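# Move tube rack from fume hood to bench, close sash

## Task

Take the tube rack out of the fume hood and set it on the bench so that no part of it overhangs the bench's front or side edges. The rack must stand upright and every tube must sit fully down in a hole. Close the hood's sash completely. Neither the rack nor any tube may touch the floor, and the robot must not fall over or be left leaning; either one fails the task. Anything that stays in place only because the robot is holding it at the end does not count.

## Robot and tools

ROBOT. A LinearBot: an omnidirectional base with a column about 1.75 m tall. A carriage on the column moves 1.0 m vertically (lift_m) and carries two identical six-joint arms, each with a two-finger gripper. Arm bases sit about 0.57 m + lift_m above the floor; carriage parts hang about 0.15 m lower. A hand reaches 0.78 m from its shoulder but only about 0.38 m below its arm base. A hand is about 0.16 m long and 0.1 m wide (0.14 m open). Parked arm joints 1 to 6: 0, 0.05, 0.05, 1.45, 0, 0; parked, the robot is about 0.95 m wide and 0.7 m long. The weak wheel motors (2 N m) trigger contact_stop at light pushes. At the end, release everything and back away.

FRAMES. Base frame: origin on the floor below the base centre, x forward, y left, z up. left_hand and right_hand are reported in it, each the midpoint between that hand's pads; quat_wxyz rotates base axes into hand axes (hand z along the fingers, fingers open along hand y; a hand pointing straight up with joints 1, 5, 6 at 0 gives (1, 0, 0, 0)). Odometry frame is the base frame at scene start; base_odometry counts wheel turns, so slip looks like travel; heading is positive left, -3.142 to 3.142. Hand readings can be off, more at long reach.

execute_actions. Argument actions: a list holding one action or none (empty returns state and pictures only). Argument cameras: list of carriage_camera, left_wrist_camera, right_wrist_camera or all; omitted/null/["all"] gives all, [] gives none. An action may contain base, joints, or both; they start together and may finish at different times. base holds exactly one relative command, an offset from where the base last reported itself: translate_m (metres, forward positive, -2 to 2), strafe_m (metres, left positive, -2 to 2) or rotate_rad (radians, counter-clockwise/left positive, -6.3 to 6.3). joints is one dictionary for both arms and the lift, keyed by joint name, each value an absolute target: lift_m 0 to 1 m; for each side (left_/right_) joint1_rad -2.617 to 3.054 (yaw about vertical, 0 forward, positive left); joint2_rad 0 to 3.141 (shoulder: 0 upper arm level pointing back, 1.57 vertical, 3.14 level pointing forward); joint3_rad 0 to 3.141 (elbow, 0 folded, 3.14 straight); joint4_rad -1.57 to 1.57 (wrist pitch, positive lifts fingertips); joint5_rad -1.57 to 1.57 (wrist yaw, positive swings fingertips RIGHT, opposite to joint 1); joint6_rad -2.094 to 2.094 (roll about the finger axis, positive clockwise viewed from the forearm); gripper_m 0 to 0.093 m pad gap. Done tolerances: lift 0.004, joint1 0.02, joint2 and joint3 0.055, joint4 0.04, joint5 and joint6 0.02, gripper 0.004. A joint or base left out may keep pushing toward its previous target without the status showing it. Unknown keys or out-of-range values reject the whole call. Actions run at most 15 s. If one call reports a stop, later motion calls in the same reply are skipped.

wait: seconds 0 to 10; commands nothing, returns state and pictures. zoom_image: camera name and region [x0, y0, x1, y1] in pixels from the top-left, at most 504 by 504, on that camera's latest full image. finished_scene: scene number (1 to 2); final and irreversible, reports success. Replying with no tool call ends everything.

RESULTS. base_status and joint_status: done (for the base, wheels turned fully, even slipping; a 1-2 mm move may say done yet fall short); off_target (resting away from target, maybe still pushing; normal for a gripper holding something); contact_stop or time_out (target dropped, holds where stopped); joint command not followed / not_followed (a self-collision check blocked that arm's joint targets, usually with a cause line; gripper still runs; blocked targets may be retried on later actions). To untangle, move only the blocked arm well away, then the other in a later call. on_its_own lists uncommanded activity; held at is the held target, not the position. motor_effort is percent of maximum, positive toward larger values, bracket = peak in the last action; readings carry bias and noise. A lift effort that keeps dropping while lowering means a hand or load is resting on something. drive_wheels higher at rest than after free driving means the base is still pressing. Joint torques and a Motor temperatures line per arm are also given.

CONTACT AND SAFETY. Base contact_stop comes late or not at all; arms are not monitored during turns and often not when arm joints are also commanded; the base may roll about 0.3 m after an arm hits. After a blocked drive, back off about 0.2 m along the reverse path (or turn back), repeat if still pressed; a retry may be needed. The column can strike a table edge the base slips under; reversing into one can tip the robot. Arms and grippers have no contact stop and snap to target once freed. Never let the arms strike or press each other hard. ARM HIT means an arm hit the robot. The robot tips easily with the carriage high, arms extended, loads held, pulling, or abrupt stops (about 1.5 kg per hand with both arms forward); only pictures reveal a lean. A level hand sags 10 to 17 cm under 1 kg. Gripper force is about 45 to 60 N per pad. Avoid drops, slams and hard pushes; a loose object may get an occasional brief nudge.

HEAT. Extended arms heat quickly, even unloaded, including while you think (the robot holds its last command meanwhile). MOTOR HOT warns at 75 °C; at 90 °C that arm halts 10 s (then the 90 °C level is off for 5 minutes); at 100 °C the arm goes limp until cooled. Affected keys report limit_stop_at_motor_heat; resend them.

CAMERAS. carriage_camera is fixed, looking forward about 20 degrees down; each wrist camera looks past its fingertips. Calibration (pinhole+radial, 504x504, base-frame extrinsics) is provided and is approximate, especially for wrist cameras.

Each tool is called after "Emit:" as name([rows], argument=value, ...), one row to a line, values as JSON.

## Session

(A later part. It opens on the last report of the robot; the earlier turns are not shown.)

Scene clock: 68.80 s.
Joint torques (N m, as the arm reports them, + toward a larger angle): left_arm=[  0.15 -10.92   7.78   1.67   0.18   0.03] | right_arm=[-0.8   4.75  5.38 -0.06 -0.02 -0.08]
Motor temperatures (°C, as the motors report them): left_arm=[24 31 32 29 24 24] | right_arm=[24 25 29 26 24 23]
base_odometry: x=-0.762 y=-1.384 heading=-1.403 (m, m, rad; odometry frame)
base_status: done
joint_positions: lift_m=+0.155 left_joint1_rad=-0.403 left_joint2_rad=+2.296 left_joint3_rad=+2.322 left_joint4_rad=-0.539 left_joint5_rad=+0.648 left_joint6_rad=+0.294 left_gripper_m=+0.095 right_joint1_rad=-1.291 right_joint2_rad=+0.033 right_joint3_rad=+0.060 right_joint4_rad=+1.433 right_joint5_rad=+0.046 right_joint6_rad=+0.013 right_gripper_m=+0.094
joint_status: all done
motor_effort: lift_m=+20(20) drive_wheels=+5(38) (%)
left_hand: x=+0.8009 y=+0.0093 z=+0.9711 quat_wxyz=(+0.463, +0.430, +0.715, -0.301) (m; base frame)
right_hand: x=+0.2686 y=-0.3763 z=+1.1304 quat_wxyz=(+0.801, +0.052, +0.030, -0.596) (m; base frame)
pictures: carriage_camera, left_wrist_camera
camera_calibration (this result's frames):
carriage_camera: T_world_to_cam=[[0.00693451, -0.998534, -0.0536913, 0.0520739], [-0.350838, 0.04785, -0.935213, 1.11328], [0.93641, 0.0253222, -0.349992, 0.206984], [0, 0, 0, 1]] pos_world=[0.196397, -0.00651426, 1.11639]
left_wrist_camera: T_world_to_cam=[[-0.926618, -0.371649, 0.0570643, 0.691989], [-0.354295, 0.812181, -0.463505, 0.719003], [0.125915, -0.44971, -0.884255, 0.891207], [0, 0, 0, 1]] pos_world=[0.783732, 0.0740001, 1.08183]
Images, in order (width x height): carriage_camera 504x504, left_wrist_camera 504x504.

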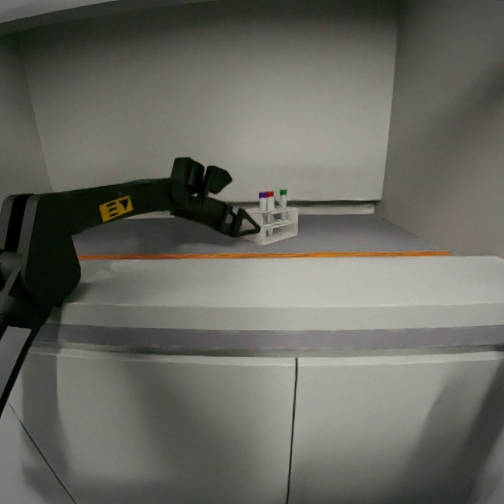

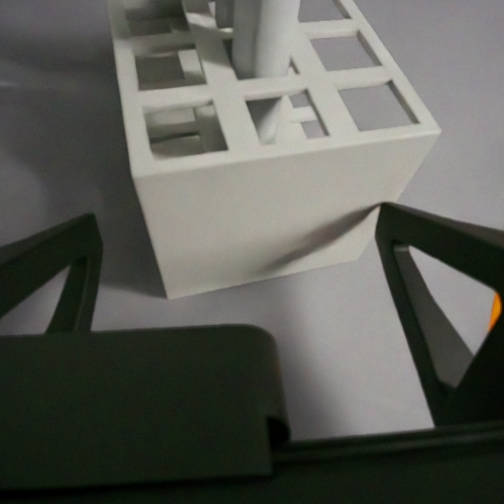

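Emit:
execute_actions([
  {"base":{"translate_m":-0.025}},
], cameras=[])

Emit:
execute_actions([
  {"base":{"strafe_m":-0.03},"joints":{"left_joint2_rad":2.45,"left_joint3_rad":2.42,"lift_m":0.17}},
], cameras=["carriage_camera","left_wrist_camera"])

Scene clock: 70.93 s.
Joint torques (N m, as the arm reports them, + toward a larger angle): left_arm=[  0.02 -14.7    7.93   1.62   0.19  -0.03] | right_arm=[-0.82  4.42  5.39 -0.04  0.01 -0.05]
Motor temperatures (°C, as the motors report them): left_arm=[24 31 32 29 24 24] | right_arm=[24 25 29 26 24 23]
base_odometry: x=-0.766 y=-1.359 heading=-1.403 (m, m, rad; odometry frame)
base_status: done
joint_positions: lift_m=+0.155 left_joint1_rad=-0.401 left_joint2_rad=+2.338 left_joint3_rad=+2.322 left_joint4_rad=-0.537 left_joint5_rad=+0.649 left_joint6_rad=+0.298 left_gripper_m=+0.095 right_joint1_rad=-1.291 right_joint2_rad=+0.033 right_joint3_rad=+0.060 right_joint4_rad=+1.433 right_joint5_rad=+0.046 right_joint6_rad=+0.013 right_gripper_m=+0.094
joint_status: not commanded
motor_effort: lift_m=+20(20) drive_wheels=+1(19) (%)
left_hand: x=+0.8070 y=+0.0073 z=+0.9462 quat_wxyz=(+0.447, +0.429, +0.725, -0.302) (m; base frame)
right_hand: x=+0.2687 y=-0.3763 z=+1.1304 quat_wxyz=(+0.801, +0.052, +0.030, -0.596) (m; base frame)
pictures: none
No camera images: the call's "cameras" was empty. Leave "cameras" out to get every camera's image.

Scene clock: 71.90 s.
Joint torques (N m, as the arm reports them, + toward a larger angle): left_arm=[ -0.09 -11.83   8.22   1.68   0.16   0.01] | right_arm=[-0.74  4.64  5.62 -0.07 -0.01 -0.07]
Motor temperatures (°C, as the motors report them): left_arm=[24 31 32 29 24 24] | right_arm=[24 25 29 26 24 23]
base_odometry: x=-0.796 y=-1.364 heading=-1.403 (m, m, rad; odometry frame)
base_status: done
joint_positions: lift_m=+0.170 left_joint1_rad=-0.400 left_joint2_rad=+2.397 left_joint3_rad=+2.406 left_joint4_rad=-0.543 left_joint5_rad=+0.648 left_joint6_rad=+0.298 left_gripper_m=+0.095 right_joint1_rad=-1.291 right_joint2_rad=+0.033 right_joint3_rad=+0.060 right_joint4_rad=+1.433 right_joint5_rad=+0.047 right_joint6_rad=+0.013 right_gripper_m=+0.094
joint_status: all done
motor_effort: lift_m=+23(29) drive_wheels=+1(26) (%)
left_hand: x=+0.8181 y=+0.0035 z=+0.9591 quat_wxyz=(+0.455, +0.430, +0.720, -0.300) (m; base frame)
right_hand: x=+0.2686 y=-0.3764 z=+1.1450 quat_wxyz=(+0.801, +0.052, +0.030, -0.596) (m; base frame)
pictures: carriage_camera, left_wrist_camera
camera_calibration (this result's frames):
carriage_camera: T_world_to_cam=[[0.00693451, -0.998534, -0.0536913, 0.0528569], [-0.350838, 0.04785, -0.935213, 1.12692], [0.93641, 0.0253222, -0.349992, 0.212089], [0, 0, 0, 1]] pos_world=[0.196397, -0.00651426, 1.13098]
left_wrist_camera: T_world_to_cam=[[-0.925294, -0.37298, 0.0686825, 0.694232], [-0.36246, 0.816413, -0.449548, 0.71743], [0.111599, -0.440858, -0.890612, 0.89362], [0, 0, 0, 1]] pos_world=[0.802681, 0.0671756, 1.07071]
Images, in order (width x height): carriage_camera 504x504, left_wrist_camera 504x504.

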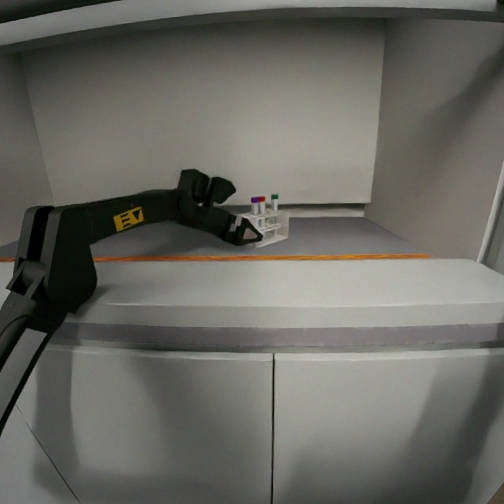

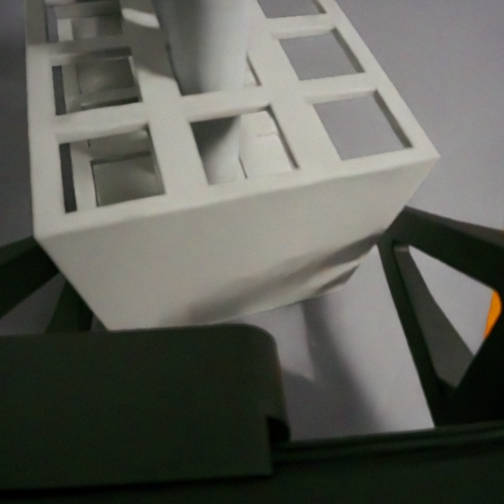

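Fingers now straddle. A little further, then close.

Emit:
execute_actions([
  {"base":{"strafe_m":-0.025},"joints":{"left_joint1_rad":-0.4}},
], cameras=[])

Emit:
execute_actions([
  {"joints":{"left_gripper_m":0.05}},
], cameras=[])

Emit:
execute_actions([
  {"joints":{"lift_m":0.23,"left_gripper_m":0.05}},
], cameras=["carriage_camera","left_wrist_camera"])

Scene clock: 74.03 s.
Joint torques (N m, as the arm reports them, + toward a larger angle): left_arm=[ -0.29 -11.74   8.3    1.72   0.2    0.01] | right_arm=[-0.86  4.58  5.61  0.01 -0.02 -0.09]
Motor temperatures (°C, as the motors report them): left_arm=[24 32 32 29 24 24] | right_arm=[24 25 29 26 24 23]
base_odometry: x=-0.820 y=-1.368 heading=-1.403 (m, m, rad; odometry frame)
base_status: done
joint_positions: lift_m=+0.170 left_joint1_rad=-0.396 left_joint2_rad=+2.396 left_joint3_rad=+2.406 left_joint4_rad=-0.543 left_joint5_rad=+0.648 left_joint6_rad=+0.298 left_gripper_m=+0.095 right_joint1_rad=-1.291 right_joint2_rad=+0.033 right_joint3_rad=+0.060 right_joint4_rad=+1.432 right_joint5_rad=+0.047 right_joint6_rad=+0.013 right_gripper_m=+0.094
joint_status: all done
motor_effort: lift_m=+23(23) drive_wheels=+4(31) (%)
left_hand: x=+0.8195 y=+0.0061 z=+0.9598 quat_wxyz=(+0.456, +0.428, +0.721, -0.299) (m; base frame)
right_hand: x=+0.2686 y=-0.3765 z=+1.1450 quat_wxyz=(+0.801, +0.052, +0.030, -0.596) (m; base frame)
pictures: none
No camera images: the call's "cameras" was empty. Leave "cameras" out to get every camera's image.

Scene clock: 74.63 s.
Joint torques (N m, as the arm reports them, + toward a larger angle): left_arm=[ -0.24 -11.74   8.18   1.69   0.18  -0.01] | right_arm=[-0.84  4.64  5.57 -0.05  0.   -0.07]
Motor temperatures (°C, as the motors report them): left_arm=[24 32 32 29 24 24] | right_arm=[24 25 29 26 24 23]
base_odometry: x=-0.820 y=-1.368 heading=-1.403 (m, m, rad; odometry frame)
base_status: not commanded
joint_positions: lift_m=+0.170 left_joint1_rad=-0.396 left_joint2_rad=+2.396 left_joint3_rad=+2.406 left_joint4_rad=-0.542 left_joint5_rad=+0.649 left_joint6_rad=+0.299 left_gripper_m=+0.082 right_joint1_rad=-1.291 right_joint2_rad=+0.033 right_joint3_rad=+0.060 right_joint4_rad=+1.432 right_joint5_rad=+0.047 right_joint6_rad=+0.013 right_gripper_m=+0.094
joint_status: left_gripper_m off_target (ended at +0.082, target +0.050)
motor_effort: lift_m=+23(23) drive_wheels=+4(4) (%)
left_hand: x=+0.8194 y=+0.0057 z=+0.9602 quat_wxyz=(+0.456, +0.429, +0.720, -0.299) (m; base frame)
right_hand: x=+0.2686 y=-0.3765 z=+1.1450 quat_wxyz=(+0.801, +0.052, +0.030, -0.596) (m; base frame)
pictures: none
No camera images: the call's "cameras" was empty. Leave "cameras" out to get every camera's image.

Scene clock: 75.47 s.
Joint torques (N m, as the arm reports them, + toward a larger angle): left_arm=[ -0.34 -15.94   7.91   1.82   0.21  -0.04] | right_arm=[-0.69  4.5   5.46 -0.04 -0.03 -0.08]
Motor temperatures (°C, as the motors report them): left_arm=[24 33 32 29 24 24] | right_arm=[24 25 29 26 24 23]
base_odometry: x=-0.820 y=-1.368 heading=-1.404 (m, m, rad; odometry frame)
base_status: not commanded
joint_positions: lift_m=+0.230 left_joint1_rad=-0.396 left_joint2_rad=+2.449 left_joint3_rad=+2.409 left_joint4_rad=-0.557 left_joint5_rad=+0.648 left_joint6_rad=+0.301 left_gripper_m=+0.082 right_joint1_rad=-1.291 right_joint2_rad=+0.033 right_joint3_rad=+0.060 right_joint4_rad=+1.432 right_joint5_rad=+0.047 right_joint6_rad=+0.013 right_gripper_m=+0.094
joint_status: left_gripper_m off_target (ended at +0.082, target +0.050); the others done
motor_effort: lift_m=+24(30) drive_wheels=+4(5) (%)
left_hand: x=+0.8238 y=+0.0040 z=+0.9856 quat_wxyz=(+0.430, +0.426, +0.737, -0.302) (m; base frame)
right_hand: x=+0.2685 y=-0.3765 z=+1.2049 quat_wxyz=(+0.801, +0.052, +0.030, -0.596) (m; base frame)
pictures: carriage_camera, left_wrist_camera
camera_calibration (this result's frames):
carriage_camera: T_world_to_cam=[[0.00693451, -0.998534, -0.0536913, 0.0560751], [-0.350838, 0.04785, -0.935213, 1.18297], [0.93641, 0.0253222, -0.349992, 0.233067], [0, 0, 0, 1]] pos_world=[0.196397, -0.00651426, 1.19092]
left_wrist_camera: T_world_to_cam=[[-0.919474, -0.377637, 0.109354, 0.653071], [-0.387961, 0.826486, -0.407931, 0.710965], [0.0636706, -0.417507, -0.90644, 0.971775], [0, 0, 0, 1]] pos_world=[0.814435, 0.0647435, 1.09946]
Images, in order (width x height): carriage_camera 504x504, left_wrist_camera 504x504.

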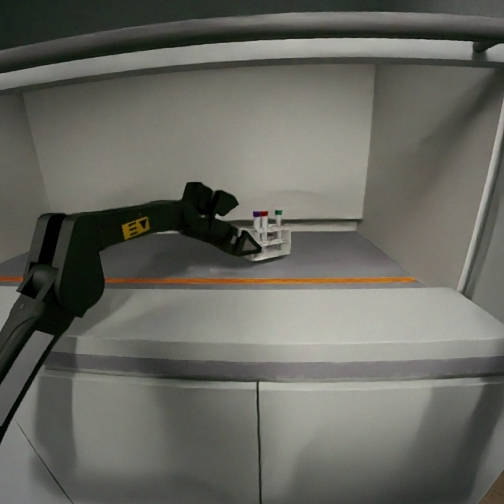

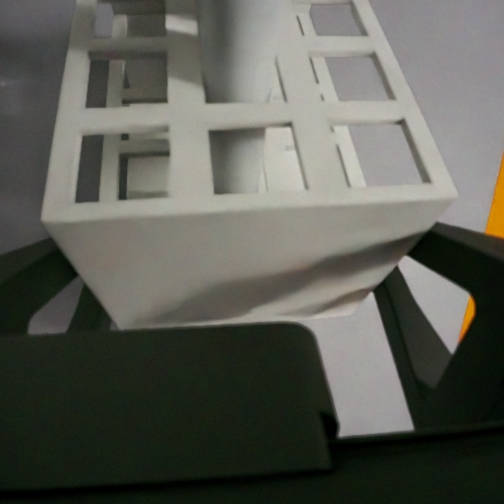

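Emit:
execute_actions([
  {"joints":{"lift_m":0.29,"left_joint4_rad":-0.5,"left_gripper_m":0.05}},
], cameras=[])

Emit:
execute_actions([
  {"base":{"translate_m":-0.5},"joints":{"left_gripper_m":0.05}},
])

Scene clock: 86.00 s.
Joint torques (N m, as the arm reports them, + toward a larger angle): left_arm=[ -0.27 -16.41   8.08   1.9    0.2   -0.06] | right_arm=[-0.83  4.6   5.54 -0.01 -0.05 -0.08]
Motor temperatures (°C, as the motors report them): left_arm=[24 38 33 30 24 24] | right_arm=[24 25 30 26 24 23]
base_odometry: x=-0.820 y=-1.368 heading=-1.404 (m, m, rad; odometry frame)
base_status: not commanded
joint_positions: lift_m=+0.290 left_joint1_rad=-0.396 left_joint2_rad=+2.450 left_joint3_rad=+2.409 left_joint4_rad=-0.520 left_joint5_rad=+0.646 left_joint6_rad=+0.301 left_gripper_m=+0.082 right_joint1_rad=-1.291 right_joint2_rad=+0.033 right_joint3_rad=+0.060 right_joint4_rad=+1.432 right_joint5_rad=+0.047 right_joint6_rad=+0.014 right_gripper_m=+0.094
joint_status: left_gripper_m off_target (ended at +0.082, target +0.050); the others done
motor_effort: lift_m=+24(30) drive_wheels=+5(5) (%)
left_hand: x=+0.8281 y=+0.0026 z=+1.0514 quat_wxyz=(+0.445, +0.428, +0.728, -0.299) (m; base frame)
right_hand: x=+0.2685 y=-0.3765 z=+1.2649 quat_wxyz=(+0.801, +0.052, +0.030, -0.596) (m; base frame)
pictures: none
No camera images: the call's "cameras" was empty. Leave "cameras" out to get every camera's image.

Scene clock: 89.10 s.
Joint torques (N m, as the arm reports them, + toward a larger angle): left_arm=[ -0.4  -16.39   8.12   1.92   0.2   -0.01] | right_arm=[-0.79  4.52  5.5  -0.04 -0.03 -0.09]
Motor temperatures (°C, as the motors report them): left_arm=[24 40 34 30 24 24] | right_arm=[24 25 30 26 24 23]
base_odometry: x=-0.904 y=-0.875 heading=-1.404 (m, m, rad; odometry frame)
base_status: done
joint_positions: lift_m=+0.290 left_joint1_rad=-0.396 left_joint2_rad=+2.451 left_joint3_rad=+2.409 left_joint4_rad=-0.520 left_joint5_rad=+0.645 left_joint6_rad=+0.301 left_gripper_m=+0.082 right_joint1_rad=-1.291 right_joint2_rad=+0.033 right_joint3_rad=+0.060 right_joint4_rad=+1.432 right_joint5_rad=+0.047 right_joint6_rad=+0.014 right_gripper_m=+0.094
joint_status: left_gripper_m off_target (ended at +0.082, target +0.050)
motor_effort: lift_m=+24(24) drive_wheels=-2(28) (%)
left_hand: x=+0.8283 y=+0.0026 z=+1.0505 quat_wxyz=(+0.444, +0.428, +0.728, -0.299) (m; base frame)
right_hand: x=+0.2685 y=-0.3765 z=+1.2649 quat_wxyz=(+0.801, +0.052, +0.030, -0.596) (m; base frame)
pictures: carriage_camera, left_wrist_camera, right_wrist_camera
camera_calibration (this result's frames):
carriage_camera: T_world_to_cam=[[0.00693451, -0.998534, -0.0536913, 0.0592965], [-0.350838, 0.04785, -0.935213, 1.23909], [0.93641, 0.0253222, -0.349992, 0.254066], [0, 0, 0, 1]] pos_world=[0.196397, -0.00651426, 1.25091]
left_wrist_camera: T_world_to_cam=[[-0.921749, -0.378543, 0.0841685, 0.677882], [-0.376292, 0.820647, -0.430049, 0.753974], [0.0937192, -0.428069, -0.898873, 0.99687], [0, 0, 0, 1]] pos_world=[0.815125, 0.0645897, 1.16325]
right_wrist_camera: T_world_to_cam=[[-0.920083, -0.336347, -0.200795, 0.372119], [0.380608, -0.646344, -0.661345, 0.500583], [0.0926586, -0.684916, 0.722707, -1.08463], [0, 0, 0, 1]] pos_world=[0.252355, -0.294172, 1.18965]
Images, in order (width x height): carriage_camera 504x504, left_wrist_camera 504x504, right_wrist_camera 504x504.

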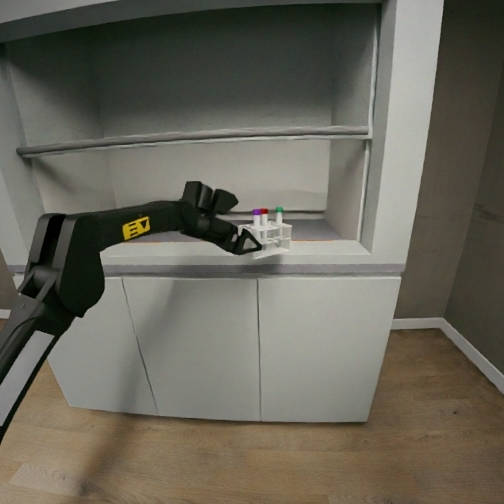

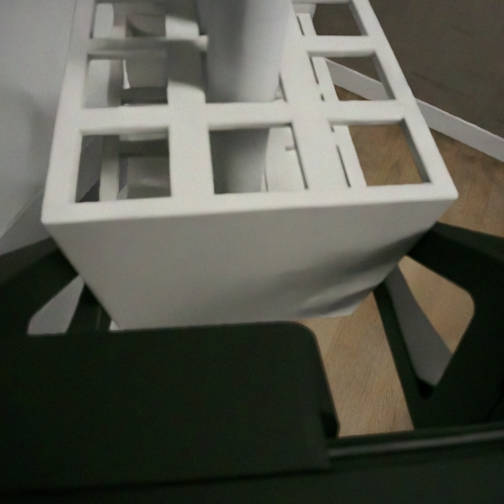

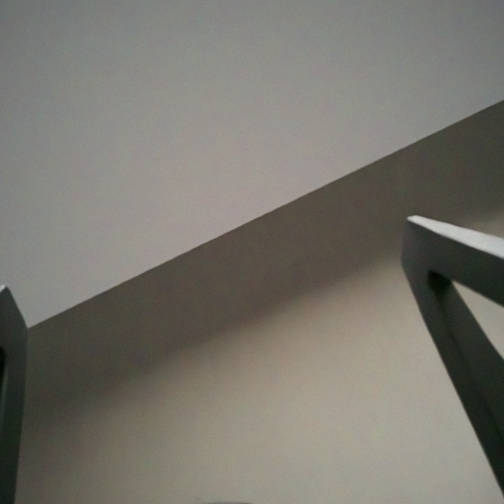

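Emit:
execute_actions([
  {"base":{"rotate_rad":1.571},"joints":{"left_joint2_rad":2.1,"left_joint3_rad":2.08,"lift_m":0.3,"left_gripper_m":0.05}},
], cameras=[])

Emit:
execute_actions([
  {"base":{"strafe_m":0.75},"joints":{"left_gripper_m":0.05}},
], cameras=[])

Emit:
execute_actions([
  {"base":{"translate_m":1.55},"joints":{"left_gripper_m":0.05}},
], cameras=["carriage_camera"])

Scene clock: 95.13 s.
Joint torques (N m, as the arm reports them, + toward a larger angle): left_arm=[ -0.51 -13.56   6.44   1.96   0.24  -0.02] | right_arm=[-0.75  4.65  5.65 -0.05 -0.02 -0.07]
Motor temperatures (°C, as the motors report them): left_arm=[24 42 34 30 24 24] | right_arm=[24 25 30 26 24 23]
base_odometry: x=-0.904 y=-0.875 heading=+0.167 (m, m, rad; odometry frame)
base_status: done
joint_positions: lift_m=+0.300 left_joint1_rad=-0.391 left_joint2_rad=+2.101 left_joint3_rad=+2.091 left_joint4_rad=-0.517 left_joint5_rad=+0.642 left_joint6_rad=+0.301 left_gripper_m=+0.082 right_joint1_rad=-1.291 right_joint2_rad=+0.033 right_joint3_rad=+0.060 right_joint4_rad=+1.430 right_joint5_rad=+0.048 right_joint6_rad=+0.014 right_gripper_m=+0.094
joint_status: left_gripper_m off_target (ended at +0.082, target +0.050); the others done
motor_effort: lift_m=+25(29) drive_wheels=+8(35) (%)
left_hand: x=+0.7676 y=+0.0314 z=+1.1347 quat_wxyz=(+0.461, +0.427, +0.720, -0.294) (m; base frame)
right_hand: x=+0.2686 y=-0.3770 z=+1.2748 quat_wxyz=(+0.801, +0.053, +0.031, -0.596) (m; base frame)
pictures: none
No camera images: the call's "cameras" was empty. Leave "cameras" out to get every camera's image.

Scene clock: 98.87 s.
Joint torques (N m, as the arm reports them, + toward a larger angle): left_arm=[ -0.38 -13.51   6.38   1.91   0.26  -0.05] | right_arm=[-0.82  4.67  5.58 -0.06 -0.04 -0.08]
Motor temperatures (°C, as the motors report them): left_arm=[24 42 34 30 24 24] | right_arm=[24 25 30 26 24 23]
base_odometry: x=-1.029 y=-0.135 heading=+0.168 (m, m, rad; odometry frame)
base_status: done
joint_positions: lift_m=+0.300 left_joint1_rad=-0.395 left_joint2_rad=+2.101 left_joint3_rad=+2.091 left_joint4_rad=-0.517 left_joint5_rad=+0.642 left_joint6_rad=+0.301 left_gripper_m=+0.082 right_joint1_rad=-1.291 right_joint2_rad=+0.033 right_joint3_rad=+0.060 right_joint4_rad=+1.432 right_joint5_rad=+0.048 right_joint6_rad=+0.014 right_gripper_m=+0.094
joint_status: left_gripper_m off_target (ended at +0.082, target +0.050)
motor_effort: lift_m=+25(25) drive_wheels=-6(33) (%)
left_hand: x=+0.7664 y=+0.0295 z=+1.1347 quat_wxyz=(+0.460, +0.429, +0.719, -0.295) (m; base frame)
right_hand: x=+0.2684 y=-0.3766 z=+1.2749 quat_wxyz=(+0.801, +0.053, +0.030, -0.596) (m; base frame)
pictures: none
No camera images: the call's "cameras" was empty. Leave "cameras" out to get every camera's image.

Scene clock: 104.27 s.
Joint torques (N m, as the arm reports them, + toward a larger angle): left_arm=[ -0.23 -13.6    6.47   1.88   0.26  -0.03] | right_arm=[-0.79  4.47  5.44 -0.03 -0.02 -0.06]
Motor temperatures (°C, as the motors report them): left_arm=[24 43 33 31 24 24] | right_arm=[24 25 30 26 24 23]
base_odometry: x=+0.499 y=+0.124 heading=+0.168 (m, m, rad; odometry frame)
base_status: done
joint_positions: lift_m=+0.300 left_joint1_rad=-0.395 left_joint2_rad=+2.101 left_joint3_rad=+2.091 left_joint4_rad=-0.518 left_joint5_rad=+0.642 left_joint6_rad=+0.301 left_gripper_m=+0.082 right_joint1_rad=-1.291 right_joint2_rad=+0.033 right_joint3_rad=+0.060 right_joint4_rad=+1.432 right_joint5_rad=+0.048 right_joint6_rad=+0.014 right_gripper_m=+0.094
joint_status: left_gripper_m off_target (ended at +0.082, target +0.050)
motor_effort: lift_m=+25(24) drive_wheels=-6(33) (%)
left_hand: x=+0.7663 y=+0.0294 z=+1.1346 quat_wxyz=(+0.460, +0.429, +0.719, -0.296) (m; base frame)
right_hand: x=+0.2684 y=-0.3766 z=+1.2749 quat_wxyz=(+0.801, +0.053, +0.030, -0.596) (m; base frame)
pictures: carriage_camera
camera_calibration (this result's frames):
carriage_camera: T_world_to_cam=[[0.00693451, -0.998534, -0.0536913, 0.0598305], [-0.350838, 0.04785, -0.935213, 1.24839], [0.93641, 0.0253222, -0.349992, 0.257547], [0, 0, 0, 1]] pos_world=[0.196397, -0.00651426, 1.26086]
Images, in order (width x height): carriage_camera 504x504.

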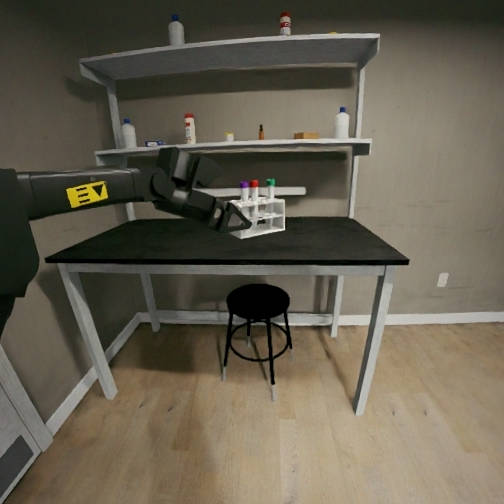

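Emit:
execute_actions([
  {"base":{"translate_m":0.52},"joints":{"left_gripper_m":0.05}},
], cameras=[])

Emit:
execute_actions([
  {"joints":{"lift_m":0.16,"left_gripper_m":0.05}},
], cameras=["carriage_camera","left_wrist_camera"])

Scene clock: 109.53 s.
Joint torques (N m, as the arm reports them, + toward a larger angle): left_arm=[ -0.36 -13.75   6.51   1.89   0.26  -0.06] | right_arm=[-0.69  4.59  5.68 -0.05 -0.03 -0.08]
Motor temperatures (°C, as the motors report them): left_arm=[24 44 33 31 24 24] | right_arm=[24 25 30 26 24 23]
base_odometry: x=+1.012 y=+0.212 heading=+0.169 (m, m, rad; odometry frame)
base_status: done
joint_positions: lift_m=+0.300 left_joint1_rad=-0.395 left_joint2_rad=+2.101 left_joint3_rad=+2.091 left_joint4_rad=-0.518 left_joint5_rad=+0.643 left_joint6_rad=+0.301 left_gripper_m=+0.082 right_joint1_rad=-1.291 right_joint2_rad=+0.033 right_joint3_rad=+0.060 right_joint4_rad=+1.432 right_joint5_rad=+0.048 right_joint6_rad=+0.014 right_gripper_m=+0.094
joint_status: left_gripper_m off_target (ended at +0.082, target +0.050)
motor_effort: lift_m=+24(25) drive_wheels=-6(30) (%)
left_hand: x=+0.7663 y=+0.0294 z=+1.1342 quat_wxyz=(+0.459, +0.429, +0.720, -0.296) (m; base frame)
right_hand: x=+0.2684 y=-0.3766 z=+1.2749 quat_wxyz=(+0.801, +0.053, +0.030, -0.596) (m; base frame)
pictures: none
No camera images: the call's "cameras" was empty. Leave "cameras" out to get every camera's image.

Scene clock: 110.63 s.
Joint torques (N m, as the arm reports them, + toward a larger angle): left_arm=[ -0.37 -14.38   6.83   1.96   0.26  -0.05] | right_arm=[-0.89  4.6   5.59 -0.04 -0.04 -0.09]
Motor temperatures (°C, as the motors report them): left_arm=[24 44 33 31 24 24] | right_arm=[24 25 30 26 24 23]
base_odometry: x=+1.012 y=+0.212 heading=+0.169 (m, m, rad; odometry frame)
base_status: not commanded
joint_positions: lift_m=+0.160 left_joint1_rad=-0.395 left_joint2_rad=+2.109 left_joint3_rad=+2.087 left_joint4_rad=-0.522 left_joint5_rad=+0.643 left_joint6_rad=+0.301 left_gripper_m=+0.082 right_joint1_rad=-1.291 right_joint2_rad=+0.033 right_joint3_rad=+0.060 right_joint4_rad=+1.432 right_joint5_rad=+0.046 right_joint6_rad=+0.014 right_gripper_m=+0.094
joint_status: left_gripper_m off_target (ended at +0.082, target +0.050); the others done
motor_effort: lift_m=+21(22) drive_wheels=-4(5) (%)
left_hand: x=+0.7669 y=+0.0291 z=+0.9873 quat_wxyz=(+0.452, +0.428, +0.724, -0.297) (m; base frame)
right_hand: x=+0.2687 y=-0.3765 z=+1.1352 quat_wxyz=(+0.801, +0.052, +0.030, -0.596) (m; base frame)
pictures: carriage_camera, left_wrist_camera
camera_calibration (this result's frames):
carriage_camera: T_world_to_cam=[[0.00693451, -0.998534, -0.0536913, 0.0523292], [-0.350838, 0.04785, -0.935213, 1.11773], [0.93641, 0.0253222, -0.349992, 0.208649], [0, 0, 0, 1]] pos_world=[0.196397, -0.00651426, 1.12115]
left_wrist_camera: T_world_to_cam=[[-0.922062, -0.380581, 0.0704213, 0.650523], [-0.370946, 0.817044, -0.441405, 0.689172], [0.110453, -0.433126, -0.89454, 0.940182], [0, 0, 0, 1]] pos_world=[0.751623, 0.09171, 1.09942]
Images, in order (width x height): carriage_camera 504x504, left_wrist_camera 504x504.

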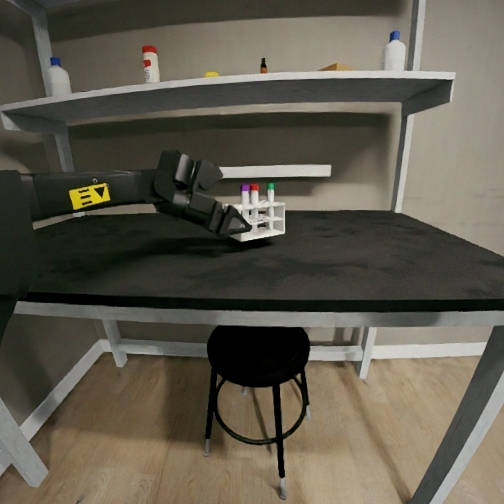

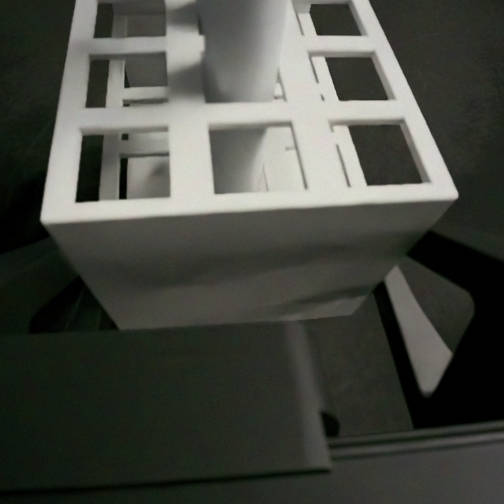

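Emit:
execute_actions([
  {"joints":{"lift_m":0.125,"left_gripper_m":0.05}},
], cameras=[])

Emit:
execute_actions([
  {"joints":{"left_gripper_m":0.093}},
], cameras=[])

Emit:
execute_actions([
  {"base":{"strafe_m":0.12}},
], cameras=["carriage_camera"])

Emit:
zoom_image(camera="carriage_camera", region=[200,140,380,280])

Scene clock: 113.13 s.
Joint torques (N m, as the arm reports them, + toward a larger angle): left_arm=[ -0.22 -14.61   6.76   1.94   0.21  -0.08] | right_arm=[-0.77  4.49  5.37 -0.08  0.   -0.08]
Motor temperatures (°C, as the motors report them): left_arm=[24 44 33 31 24 24] | right_arm=[24 25 30 26 24 23]
base_odometry: x=+1.012 y=+0.212 heading=+0.169 (m, m, rad; odometry frame)
base_status: not commanded
joint_positions: lift_m=+0.125 left_joint1_rad=-0.395 left_joint2_rad=+2.110 left_joint3_rad=+2.087 left_joint4_rad=-0.516 left_joint5_rad=+0.645 left_joint6_rad=+0.303 left_gripper_m=+0.082 right_joint1_rad=-1.291 right_joint2_rad=+0.033 right_joint3_rad=+0.060 right_joint4_rad=+1.432 right_joint5_rad=+0.046 right_joint6_rad=+0.014 right_gripper_m=+0.094
joint_status: left_gripper_m off_target (ended at +0.082, target +0.050); the others done
motor_effort: lift_m=+21(22) drive_wheels=-3(4) (%)
left_hand: x=+0.7675 y=+0.0285 z=+0.9529 quat_wxyz=(+0.455, +0.429, +0.722, -0.297) (m; base frame)
right_hand: x=+0.2687 y=-0.3765 z=+1.1002 quat_wxyz=(+0.801, +0.052, +0.030, -0.596) (m; base frame)
pictures: none
No camera images: the call's "cameras" was empty. Leave "cameras" out to get every camera's image.

Scene clock: 113.70 s.
Joint torques (N m, as the arm reports them, + toward a larger angle): left_arm=[ -0.31 -14.45   6.8    1.9    0.21  -0.06] | right_arm=[-0.71  4.58  5.53 -0.05 -0.01 -0.07]
Motor temperatures (°C, as the motors report them): left_arm=[24 44 33 31 24 24] | right_arm=[24 25 30 26 24 23]
base_odometry: x=+1.012 y=+0.212 heading=+0.169 (m, m, rad; odometry frame)
base_status: not commanded
joint_positions: lift_m=+0.125 left_joint1_rad=-0.395 left_joint2_rad=+2.110 left_joint3_rad=+2.087 left_joint4_rad=-0.514 left_joint5_rad=+0.645 left_joint6_rad=+0.303 left_gripper_m=+0.093 right_joint1_rad=-1.291 right_joint2_rad=+0.033 right_joint3_rad=+0.060 right_joint4_rad=+1.432 right_joint5_rad=+0.046 right_joint6_rad=+0.014 right_gripper_m=+0.094
joint_status: all done
motor_effort: lift_m=+21(21) drive_wheels=-3(3) (%)
left_hand: x=+0.7676 y=+0.0284 z=+0.9532 quat_wxyz=(+0.455, +0.429, +0.721, -0.297) (m; base frame)
right_hand: x=+0.2687 y=-0.3765 z=+1.1002 quat_wxyz=(+0.801, +0.052, +0.030, -0.596) (m; base frame)
pictures: none
No camera images: the call's "cameras" was empty. Leave "cameras" out to get every camera's image.

Scene clock: 115.37 s.
Joint torques (N m, as the arm reports them, + toward a larger angle): left_arm=[ -0.16 -14.48   6.62   1.87   0.21  -0.07] | right_arm=[-0.71  4.62  5.65 -0.04  0.   -0.08]
Motor temperatures (°C, as the motors report them): left_arm=[24 45 33 31 24 24] | right_arm=[24 25 30 26 24 23]
base_odometry: x=+0.992 y=+0.330 heading=+0.169 (m, m, rad; odometry frame)
base_status: done
joint_positions: lift_m=+0.125 left_joint1_rad=-0.396 left_joint2_rad=+2.110 left_joint3_rad=+2.087 left_joint4_rad=-0.514 left_joint5_rad=+0.647 left_joint6_rad=+0.303 left_gripper_m=+0.093 right_joint1_rad=-1.291 right_joint2_rad=+0.033 right_joint3_rad=+0.060 right_joint4_rad=+1.432 right_joint5_rad=+0.046 right_joint6_rad=+0.014 right_gripper_m=+0.094
joint_status: not commanded
motor_effort: lift_m=+21(21) drive_wheels=-2(26) (%)
left_hand: x=+0.7671 y=+0.0277 z=+0.9534 quat_wxyz=(+0.455, +0.430, +0.721, -0.298) (m; base frame)
right_hand: x=+0.2687 y=-0.3765 z=+1.1002 quat_wxyz=(+0.801, +0.052, +0.030, -0.596) (m; base frame)
pictures: carriage_camera
camera_calibration (this result's frames):
carriage_camera: T_world_to_cam=[[0.00693451, -0.998534, -0.0536913, 0.0504519], [-0.350838, 0.04785, -0.935213, 1.08503], [0.93641, 0.0253222, -0.349992, 0.196412], [0, 0, 0, 1]] pos_world=[0.196397, -0.00651426, 1.08618]
Images, in order (width x height): carriage_camera 504x504.

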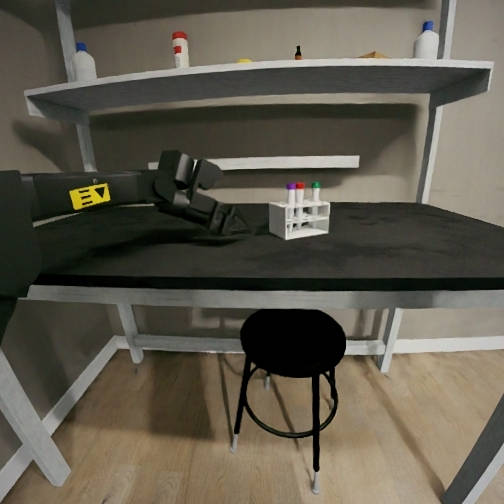

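Region (200, 140, 380, 280) of carriage_camera's 504x504 image, scaled by 2.800, with more detail than that image has.

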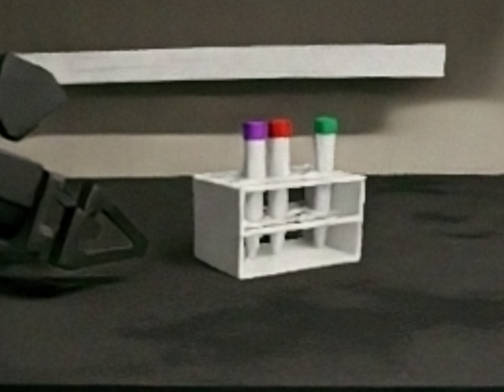

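Emit:
execute_actions([
  {"base":{"translate_m":-1.9},"joints":{"lift_m":0.3}},
], cameras=[])

Emit:
execute_actions([
  {"base":{"rotate_rad":-1.572},"joints":{"lift_m":0.5,"left_joint1_rad":0,"left_joint2_rad":1.2,"left_joint3_rad":1.2,"left_joint4_rad":-0.2,"left_joint5_rad":0,"left_joint6_rad":0,"left_gripper_m":0}},
], cameras=[])

Emit:
execute_actions([
  {"base":{"translate_m":0.85}},
], cameras=["carriage_camera","left_wrist_camera"])

Scene clock: 124.00 s.
Joint torques (N m, as the arm reports them, + toward a larger angle): left_arm=[ -0.25 -13.72   6.69   1.77   0.2   -0.06] | right_arm=[-0.71  4.56  5.51 -0.05  0.02 -0.08]
Motor temperatures (°C, as the motors report them): left_arm=[24 46 34 32 24 24] | right_arm=[24 25 31 26 24 23]
base_odometry: x=-0.881 y=+0.011 heading=+0.169 (m, m, rad; odometry frame)
base_status: done
joint_positions: lift_m=+0.300 left_joint1_rad=-0.396 left_joint2_rad=+2.100 left_joint3_rad=+2.087 left_joint4_rad=-0.500 left_joint5_rad=+0.647 left_joint6_rad=+0.303 left_gripper_m=+0.093 right_joint1_rad=-1.291 right_joint2_rad=+0.033 right_joint3_rad=+0.060 right_joint4_rad=+1.432 right_joint5_rad=+0.046 right_joint6_rad=+0.014 right_gripper_m=+0.094
joint_status: all done
motor_effort: lift_m=+24(29) drive_wheels=-2(30) (%)
left_hand: x=+0.7666 y=+0.0278 z=+1.1366 quat_wxyz=(+0.465, +0.431, +0.714, -0.297) (m; base frame)
right_hand: x=+0.2687 y=-0.3765 z=+1.2749 quat_wxyz=(+0.801, +0.052, +0.030, -0.596) (m; base frame)
pictures: none
No camera images: the call's "cameras" was empty. Leave "cameras" out to get every camera's image.

Scene clock: 127.10 s.
Joint torques (N m, as the arm reports them, + toward a larger angle): left_arm=[-0.68 -5.38  6.18  1.94  0.   -0.09] | right_arm=[-0.75  4.51  5.57 -0.01  0.03 -0.07]
Motor temperatures (°C, as the motors report them): left_arm=[24 45 33 32 24 24] | right_arm=[24 25 31 26 24 23]
base_odometry: x=-0.881 y=+0.011 heading=-1.403 (m, m, rad; odometry frame)
base_status: done
joint_positions: lift_m=+0.500 left_joint1_rad=+0.008 left_joint2_rad=+1.205 left_joint3_rad=+1.219 left_joint4_rad=-0.195 left_joint5_rad=+0.000 left_joint6_rad=+0.004 left_gripper_m=+0.001 right_joint1_rad=-1.291 right_joint2_rad=+0.033 right_joint3_rad=+0.060 right_joint4_rad=+1.429 right_joint5_rad=+0.045 right_joint6_rad=+0.014 right_gripper_m=+0.094
joint_status: all done
motor_effort: lift_m=+24(30) drive_wheels=+8(35) (%)
left_hand: x=+0.6805 y=+0.3518 z=+1.4210 quat_wxyz=(+0.640, -0.002, +0.768, +0.004) (m; base frame)
right_hand: x=+0.2691 y=-0.3771 z=+1.4748 quat_wxyz=(+0.801, +0.052, +0.032, -0.596) (m; base frame)
pictures: none
No camera images: the call's "cameras" was empty. Leave "cameras" out to get every camera's image.

Scene clock: 131.07 s.
Joint torques (N m, as the arm reports them, + toward a larger angle): left_arm=[-0.63 -5.42  6.17  1.95 -0.04 -0.11] | right_arm=[-0.73  4.55  5.55 -0.02  0.02 -0.06]
Motor temperatures (°C, as the motors report them): left_arm=[24 43 33 32 24 24] | right_arm=[24 25 31 26 24 23]
base_odometry: x=-0.740 y=-0.827 heading=-1.403 (m, m, rad; odometry frame)
base_status: done
joint_positions: lift_m=+0.500 left_joint1_rad=+0.008 left_joint2_rad=+1.205 left_joint3_rad=+1.219 left_joint4_rad=-0.195 left_joint5_rad=+0.000 left_joint6_rad=+0.004 left_gripper_m=+0.001 right_joint1_rad=-1.291 right_joint2_rad=+0.033 right_joint3_rad=+0.060 right_joint4_rad=+1.429 right_joint5_rad=+0.045 right_joint6_rad=+0.014 right_gripper_m=+0.094
joint_status: not commanded
motor_effort: lift_m=+24(24) drive_wheels=-6(35) (%)
left_hand: x=+0.6805 y=+0.3518 z=+1.4210 quat_wxyz=(+0.640, -0.002, +0.768, +0.004) (m; base frame)
right_hand: x=+0.2691 y=-0.3771 z=+1.4748 quat_wxyz=(+0.801, +0.052, +0.032, -0.596) (m; base frame)
pictures: carriage_camera, left_wrist_camera
camera_calibration (this result's frames):
carriage_camera: T_world_to_cam=[[0.00693451, -0.998534, -0.0536913, 0.0705696], [-0.350838, 0.04785, -0.935213, 1.43544], [0.93641, 0.0253222, -0.349992, 0.327551], [0, 0, 0, 1]] pos_world=[0.196397, -0.00651426, 1.46088]
left_wrist_camera: T_world_to_cam=[[-0.0807867, -0.996727, 0.00284047, 0.40343], [-0.762444, 0.0599615, -0.644271, 1.40585], [0.641992, -0.0542142, -0.764792, 0.798165], [0, 0, 0, 1]] pos_world=[0.59206, 0.361085, 1.51503]
Images, in order (width x height): carriage_camera 504x504, left_wrist_camera 504x504.

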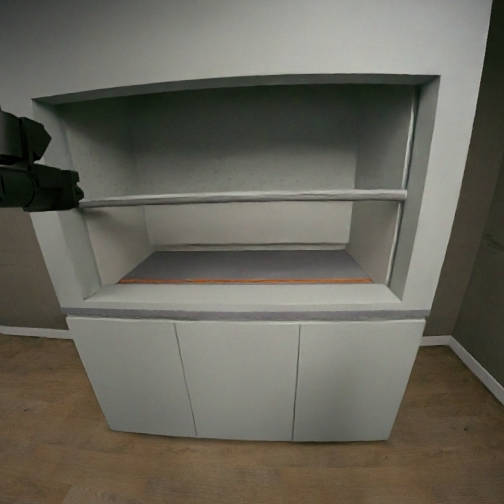

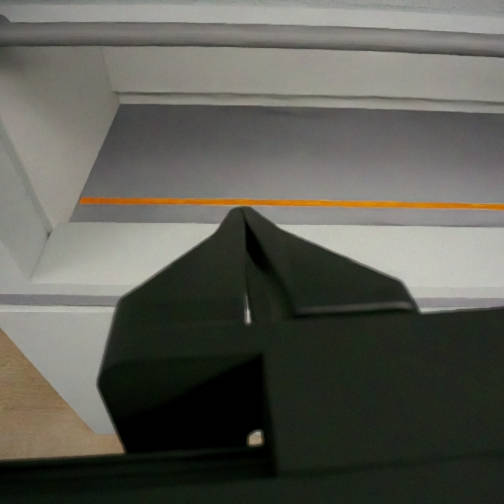

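Emit:
execute_actions([
  {"base":{"strafe_m":-0.3},"joints":{"lift_m":0.53}},
], cameras=[])

Emit:
execute_actions([
  {"base":{"translate_m":0.38}},
], cameras=["carriage_camera","left_wrist_camera"])

Scene clock: 136.10 s.
Joint torques (N m, as the arm reports them, + toward a larger angle): left_arm=[-0.54 -5.34  6.76  1.95 -0.04 -0.06] | right_arm=[-0.83  4.74  5.69 -0.01 -0.01 -0.07]
Motor temperatures (°C, as the motors report them): left_arm=[24 41 33 32 24 24] | right_arm=[24 25 31 26 24 23]
base_odometry: x=-1.036 y=-0.877 heading=-1.403 (m, m, rad; odometry frame)
base_status: done
joint_positions: lift_m=+0.530 left_joint1_rad=+0.006 left_joint2_rad=+1.203 left_joint3_rad=+1.211 left_joint4_rad=-0.195 left_joint5_rad=+0.000 left_joint6_rad=+0.004 left_gripper_m=+0.001 right_joint1_rad=-1.291 right_joint2_rad=+0.033 right_joint3_rad=+0.060 right_joint4_rad=+1.430 right_joint5_rad=+0.046 right_joint6_rad=+0.014 right_gripper_m=+0.094
joint_status: all done
motor_effort: lift_m=+24(29) drive_wheels=-3(27) (%)
left_hand: x=+0.6802 y=+0.3513 z=+1.4478 quat_wxyz=(+0.638, -0.001, +0.770, +0.003) (m; base frame)
right_hand: x=+0.2689 y=-0.3770 z=+1.5049 quat_wxyz=(+0.801, +0.053, +0.031, -0.596) (m; base frame)
pictures: none
No camera images: the call's "cameras" was empty. Leave "cameras" out to get every camera's image.

Scene clock: 138.83 s.
Joint torques (N m, as the arm reports them, + toward a larger angle): left_arm=[-0.38 -5.14  6.67  1.96 -0.05 -0.1 ] | right_arm=[-0.75  4.51  5.49 -0.05 -0.01 -0.07]
Motor temperatures (°C, as the motors report them): left_arm=[24 40 33 32 24 24] | right_arm=[24 26 31 26 24 23]
base_odometry: x=-0.973 y=-1.252 heading=-1.404 (m, m, rad; odometry frame)
base_status: done
joint_positions: lift_m=+0.530 left_joint1_rad=+0.006 left_joint2_rad=+1.203 left_joint3_rad=+1.211 left_joint4_rad=-0.195 left_joint5_rad=+0.000 left_joint6_rad=+0.004 left_gripper_m=+0.001 right_joint1_rad=-1.291 right_joint2_rad=+0.033 right_joint3_rad=+0.060 right_joint4_rad=+1.430 right_joint5_rad=+0.046 right_joint6_rad=+0.014 right_gripper_m=+0.094
joint_status: not commanded
motor_effort: lift_m=+24(24) drive_wheels=-6(27) (%)
left_hand: x=+0.6802 y=+0.3513 z=+1.4477 quat_wxyz=(+0.638, -0.001, +0.770, +0.003) (m; base frame)
right_hand: x=+0.2689 y=-0.3770 z=+1.5049 quat_wxyz=(+0.801, +0.053, +0.031, -0.596) (m; base frame)
pictures: carriage_camera, left_wrist_camera
camera_calibration (this result's frames):
carriage_camera: T_world_to_cam=[[0.00693451, -0.998534, -0.0536913, 0.0721815], [-0.350838, 0.04785, -0.935213, 1.46352], [0.93641, 0.0253222, -0.349992, 0.338058], [0, 0, 0, 1]] pos_world=[0.196397, -0.00651426, 1.4909]
left_wrist_camera: T_world_to_cam=[[-0.0819138, -0.996634, 0.0033445, 0.402775], [-0.766536, 0.0608566, -0.639311, 1.4182], [0.636955, -0.0549321, -0.768941, 0.828424], [0, 0, 0, 1]] pos_world=[0.592423, 0.36062, 1.54233]
Images, in order (width x height): carriage_camera 504x504, left_wrist_camera 504x504.

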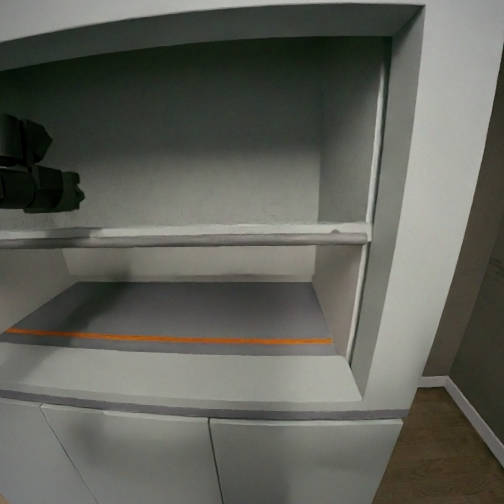

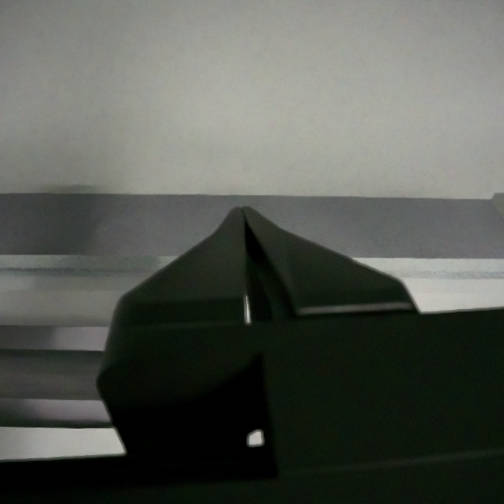

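Emit:
execute_actions([
  {"joints":{"lift_m":0.3}},
], cameras=["carriage_camera"])

Emit:
execute_actions([
  {"joints":{"lift_m":0.0}},
], cameras=["carriage_camera","left_wrist_camera"])

Scene clock: 141.97 s.
Joint torques (N m, as the arm reports them, + toward a larger angle): left_arm=[-0.42 -5.97  7.79  1.9  -0.03 -0.06] | right_arm=[-0.74  4.53  5.55  0.01 -0.02 -0.08]
Motor temperatures (°C, as the motors report them): left_arm=[24 39 33 32 24 24] | right_arm=[24 26 31 26 24 23]
base_odometry: x=-0.973 y=-1.252 heading=-1.404 (m, m, rad; odometry frame)
base_status: not commanded
joint_positions: lift_m=+0.300 left_joint1_rad=+0.006 left_joint2_rad=+1.210 left_joint3_rad=+1.198 left_joint4_rad=-0.191 left_joint5_rad=+0.000 left_joint6_rad=+0.004 left_gripper_m=+0.001 right_joint1_rad=-1.291 right_joint2_rad=+0.033 right_joint3_rad=+0.060 right_joint4_rad=+1.430 right_joint5_rad=+0.046 right_joint6_rad=+0.014 right_gripper_m=+0.094
joint_status: all done
motor_effort: lift_m=+22(22) drive_wheels=+5(9) (%)
left_hand: x=+0.6822 y=+0.3513 z=+1.2104 quat_wxyz=(+0.632, -0.001, +0.775, +0.003) (m; base frame)
right_hand: x=+0.2688 y=-0.3769 z=+1.2751 quat_wxyz=(+0.801, +0.053, +0.031, -0.596) (m; base frame)
pictures: carriage_camera
camera_calibration (this result's frames):
carriage_camera: T_world_to_cam=[[0.00693451, -0.998534, -0.0536913, 0.0598445], [-0.350838, 0.04785, -0.935213, 1.24863], [0.93641, 0.0253222, -0.349992, 0.257638], [0, 0, 0, 1]] pos_world=[0.196397, -0.00651426, 1.26112]
Images, in order (width x height): carriage_camera 504x504.

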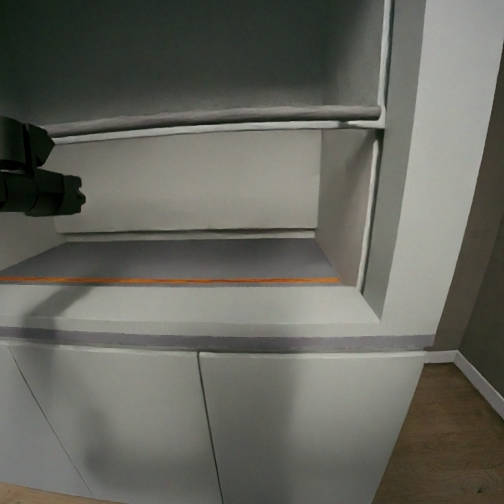

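Scene clock: 143.70 s.
Joint torques (N m, as the arm reports them, + toward a larger angle): left_arm=[-0.45 -1.07  4.57  0.52 -0.06  0.05] | right_arm=[-0.81  4.56  5.55 -0.01 -0.02 -0.07]
Motor temperatures (°C, as the motors report them): left_arm=[24 39 33 32 24 24] | right_arm=[24 26 31 26 24 23]
base_odometry: x=-0.973 y=-1.252 heading=-1.404 (m, m, rad; odometry frame)
base_status: not commanded
joint_positions: lift_m=+0.000 left_joint1_rad=+0.006 left_joint2_rad=+1.157 left_joint3_rad=+1.238 left_joint4_rad=-0.033 left_joint5_rad=+0.000 left_joint6_rad=-0.007 left_gripper_m=+0.001 right_joint1_rad=-1.291 right_joint2_rad=+0.033 right_joint3_rad=+0.060 right_joint4_rad=+1.430 right_joint5_rad=+0.046 right_joint6_rad=+0.014 right_gripper_m=+0.094
joint_status: all done
motor_effort: lift_m=+20(20) drive_wheels=+5(5) (%)
left_hand: x=+0.6677 y=+0.3512 z=+0.9890 quat_wxyz=(+0.724, -0.005, +0.690, +0.000) (m; base frame)
right_hand: x=+0.2688 y=-0.3769 z=+0.9753 quat_wxyz=(+0.801, +0.053, +0.031, -0.596) (m; base frame)
pictures: carriage_camera, left_wrist_camera
camera_calibration (this result's frames):
carriage_camera: T_world_to_cam=[[0.00693451, -0.998534, -0.0536913, 0.0437479], [-0.350838, 0.04785, -0.935213, 0.968256], [0.93641, 0.0253222, -0.349992, 0.152711], [0, 0, 0, 1]] pos_world=[0.196397, -0.00651426, 0.961322]
left_wrist_camera: T_world_to_cam=[[-0.0807803, -0.996712, -0.00636077, 0.412073], [-0.59593, 0.0534117, -0.801258, 1.16419], [0.798963, -0.0609353, -0.598285, 0.208817], [0, 0, 0, 1]] pos_world=[0.560229, 0.36126, 1.06037]
Images, in order (width x height): carriage_camera 504x504, left_wrist_camera 504x504.

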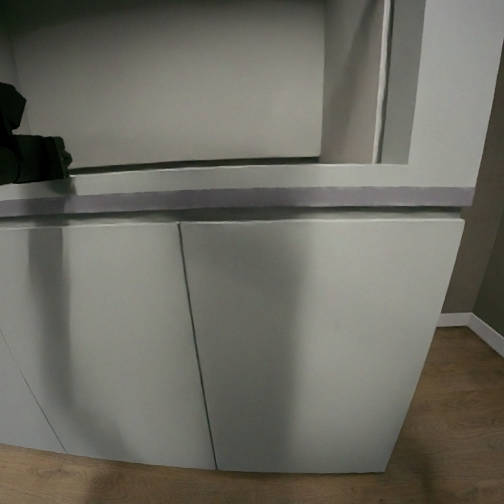

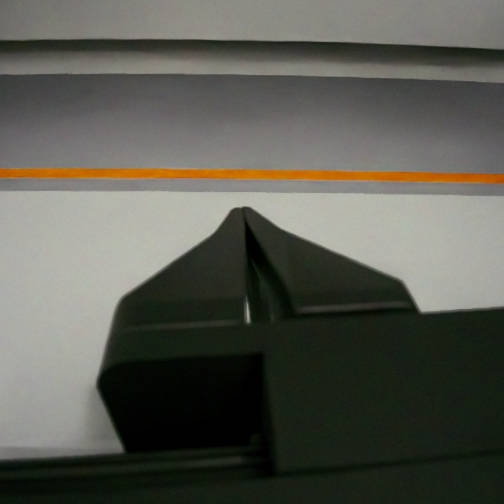

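Emit:
execute_actions([
  {"joints":{"lift_m":0.53}},
], cameras=[])

Emit:
execute_actions([
  {"base":{"translate_m":0.13}},
], cameras=["left_wrist_camera"])

Emit:
execute_actions([
  {"joints":{"lift_m":0.25}},
], cameras=["carriage_camera","left_wrist_camera"])

Scene clock: 148.17 s.
Joint torques (N m, as the arm reports them, + toward a larger angle): left_arm=[-0.45 -5.89  8.33  2.17 -0.02 -0.02] | right_arm=[-0.7   4.58  5.58 -0.02 -0.02 -0.07]
Motor temperatures (°C, as the motors report them): left_arm=[24 38 34 33 24 24] | right_arm=[24 26 31 26 24 23]
base_odometry: x=-0.973 y=-1.252 heading=-1.404 (m, m, rad; odometry frame)
base_status: not commanded
joint_positions: lift_m=+0.530 left_joint1_rad=+0.006 left_joint2_rad=+1.208 left_joint3_rad=+1.189 left_joint4_rad=-0.217 left_joint5_rad=-0.003 left_joint6_rad=-0.003 left_gripper_m=+0.001 right_joint1_rad=-1.291 right_joint2_rad=+0.033 right_joint3_rad=+0.060 right_joint4_rad=+1.431 right_joint5_rad=+0.047 right_joint6_rad=+0.014 right_gripper_m=+0.094
joint_status: all done
motor_effort: lift_m=+25(29) drive_wheels=+5(8) (%)
left_hand: x=+0.6803 y=+0.3517 z=+1.4303 quat_wxyz=(+0.619, -0.005, +0.785, +0.002) (m; base frame)
right_hand: x=+0.2686 y=-0.3768 z=+1.5048 quat_wxyz=(+0.801, +0.053, +0.031, -0.596) (m; base frame)
pictures: none
No camera images: the call's "cameras" was empty. Leave "cameras" out to get every camera's image.

Scene clock: 149.77 s.
Joint torques (N m, as the arm reports them, + toward a larger angle): left_arm=[-0.53  9.37  6.37  4.66  0.04  0.  ] | right_arm=[-0.89  4.61  5.61 -0.03  0.   -0.04]
Motor temperatures (°C, as the motors report them): left_arm=[24 37 34 34 24 24] | right_arm=[24 26 31 26 24 23]
base_odometry: x=-0.955 y=-1.358 heading=-1.403 (m, m, rad; odometry frame)
base_status: translate_m contact_stop (by the wheels' count: +0.107 of +0.130)
joint_positions: lift_m=+0.530 left_joint1_rad=+0.006 left_joint2_rad=+1.038 left_joint3_rad=+1.209 left_joint4_rad=-0.514 left_joint5_rad=-0.007 left_joint6_rad=-0.003 left_gripper_m=+0.001 right_joint1_rad=-1.291 right_joint2_rad=+0.033 right_joint3_rad=+0.060 right_joint4_rad=+1.431 right_joint5_rad=+0.046 right_joint6_rad=+0.014 right_gripper_m=+0.094
joint_status: not commanded
motor_effort: lift_m=+24(24) drive_wheels=+28(46) (%)
left_hand: x=+0.6175 y=+0.3520 z=+1.4310 quat_wxyz=(+0.576, -0.006, +0.817, +0.004) (m; base frame)
right_hand: x=+0.2689 y=-0.3767 z=+1.5049 quat_wxyz=(+0.801, +0.052, +0.031, -0.596) (m; base frame)
pictures: left_wrist_camera
camera_calibration (this result's frames):
left_wrist_camera: T_world_to_cam=[[-0.0720726, -0.997181, 0.020865, 0.367451], [-0.856617, 0.0511706, -0.513409, 1.23827], [0.510894, -0.054876, -0.85789, 1.06064], [0, 0, 0, 1]] pos_world=[0.545331, 0.361256, 1.53799]
Images, in order (width x height): left_wrist_camera 504x504.

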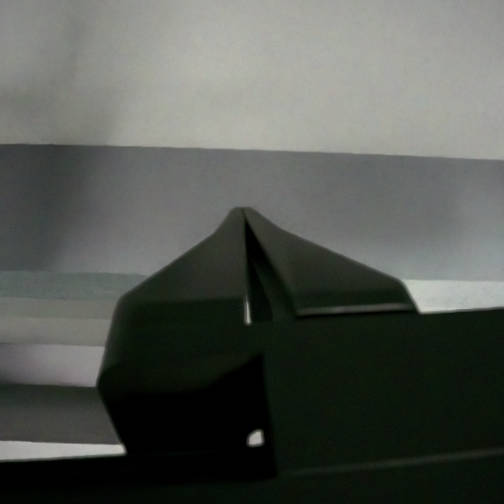

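not run: a stop came earlier in this reply.


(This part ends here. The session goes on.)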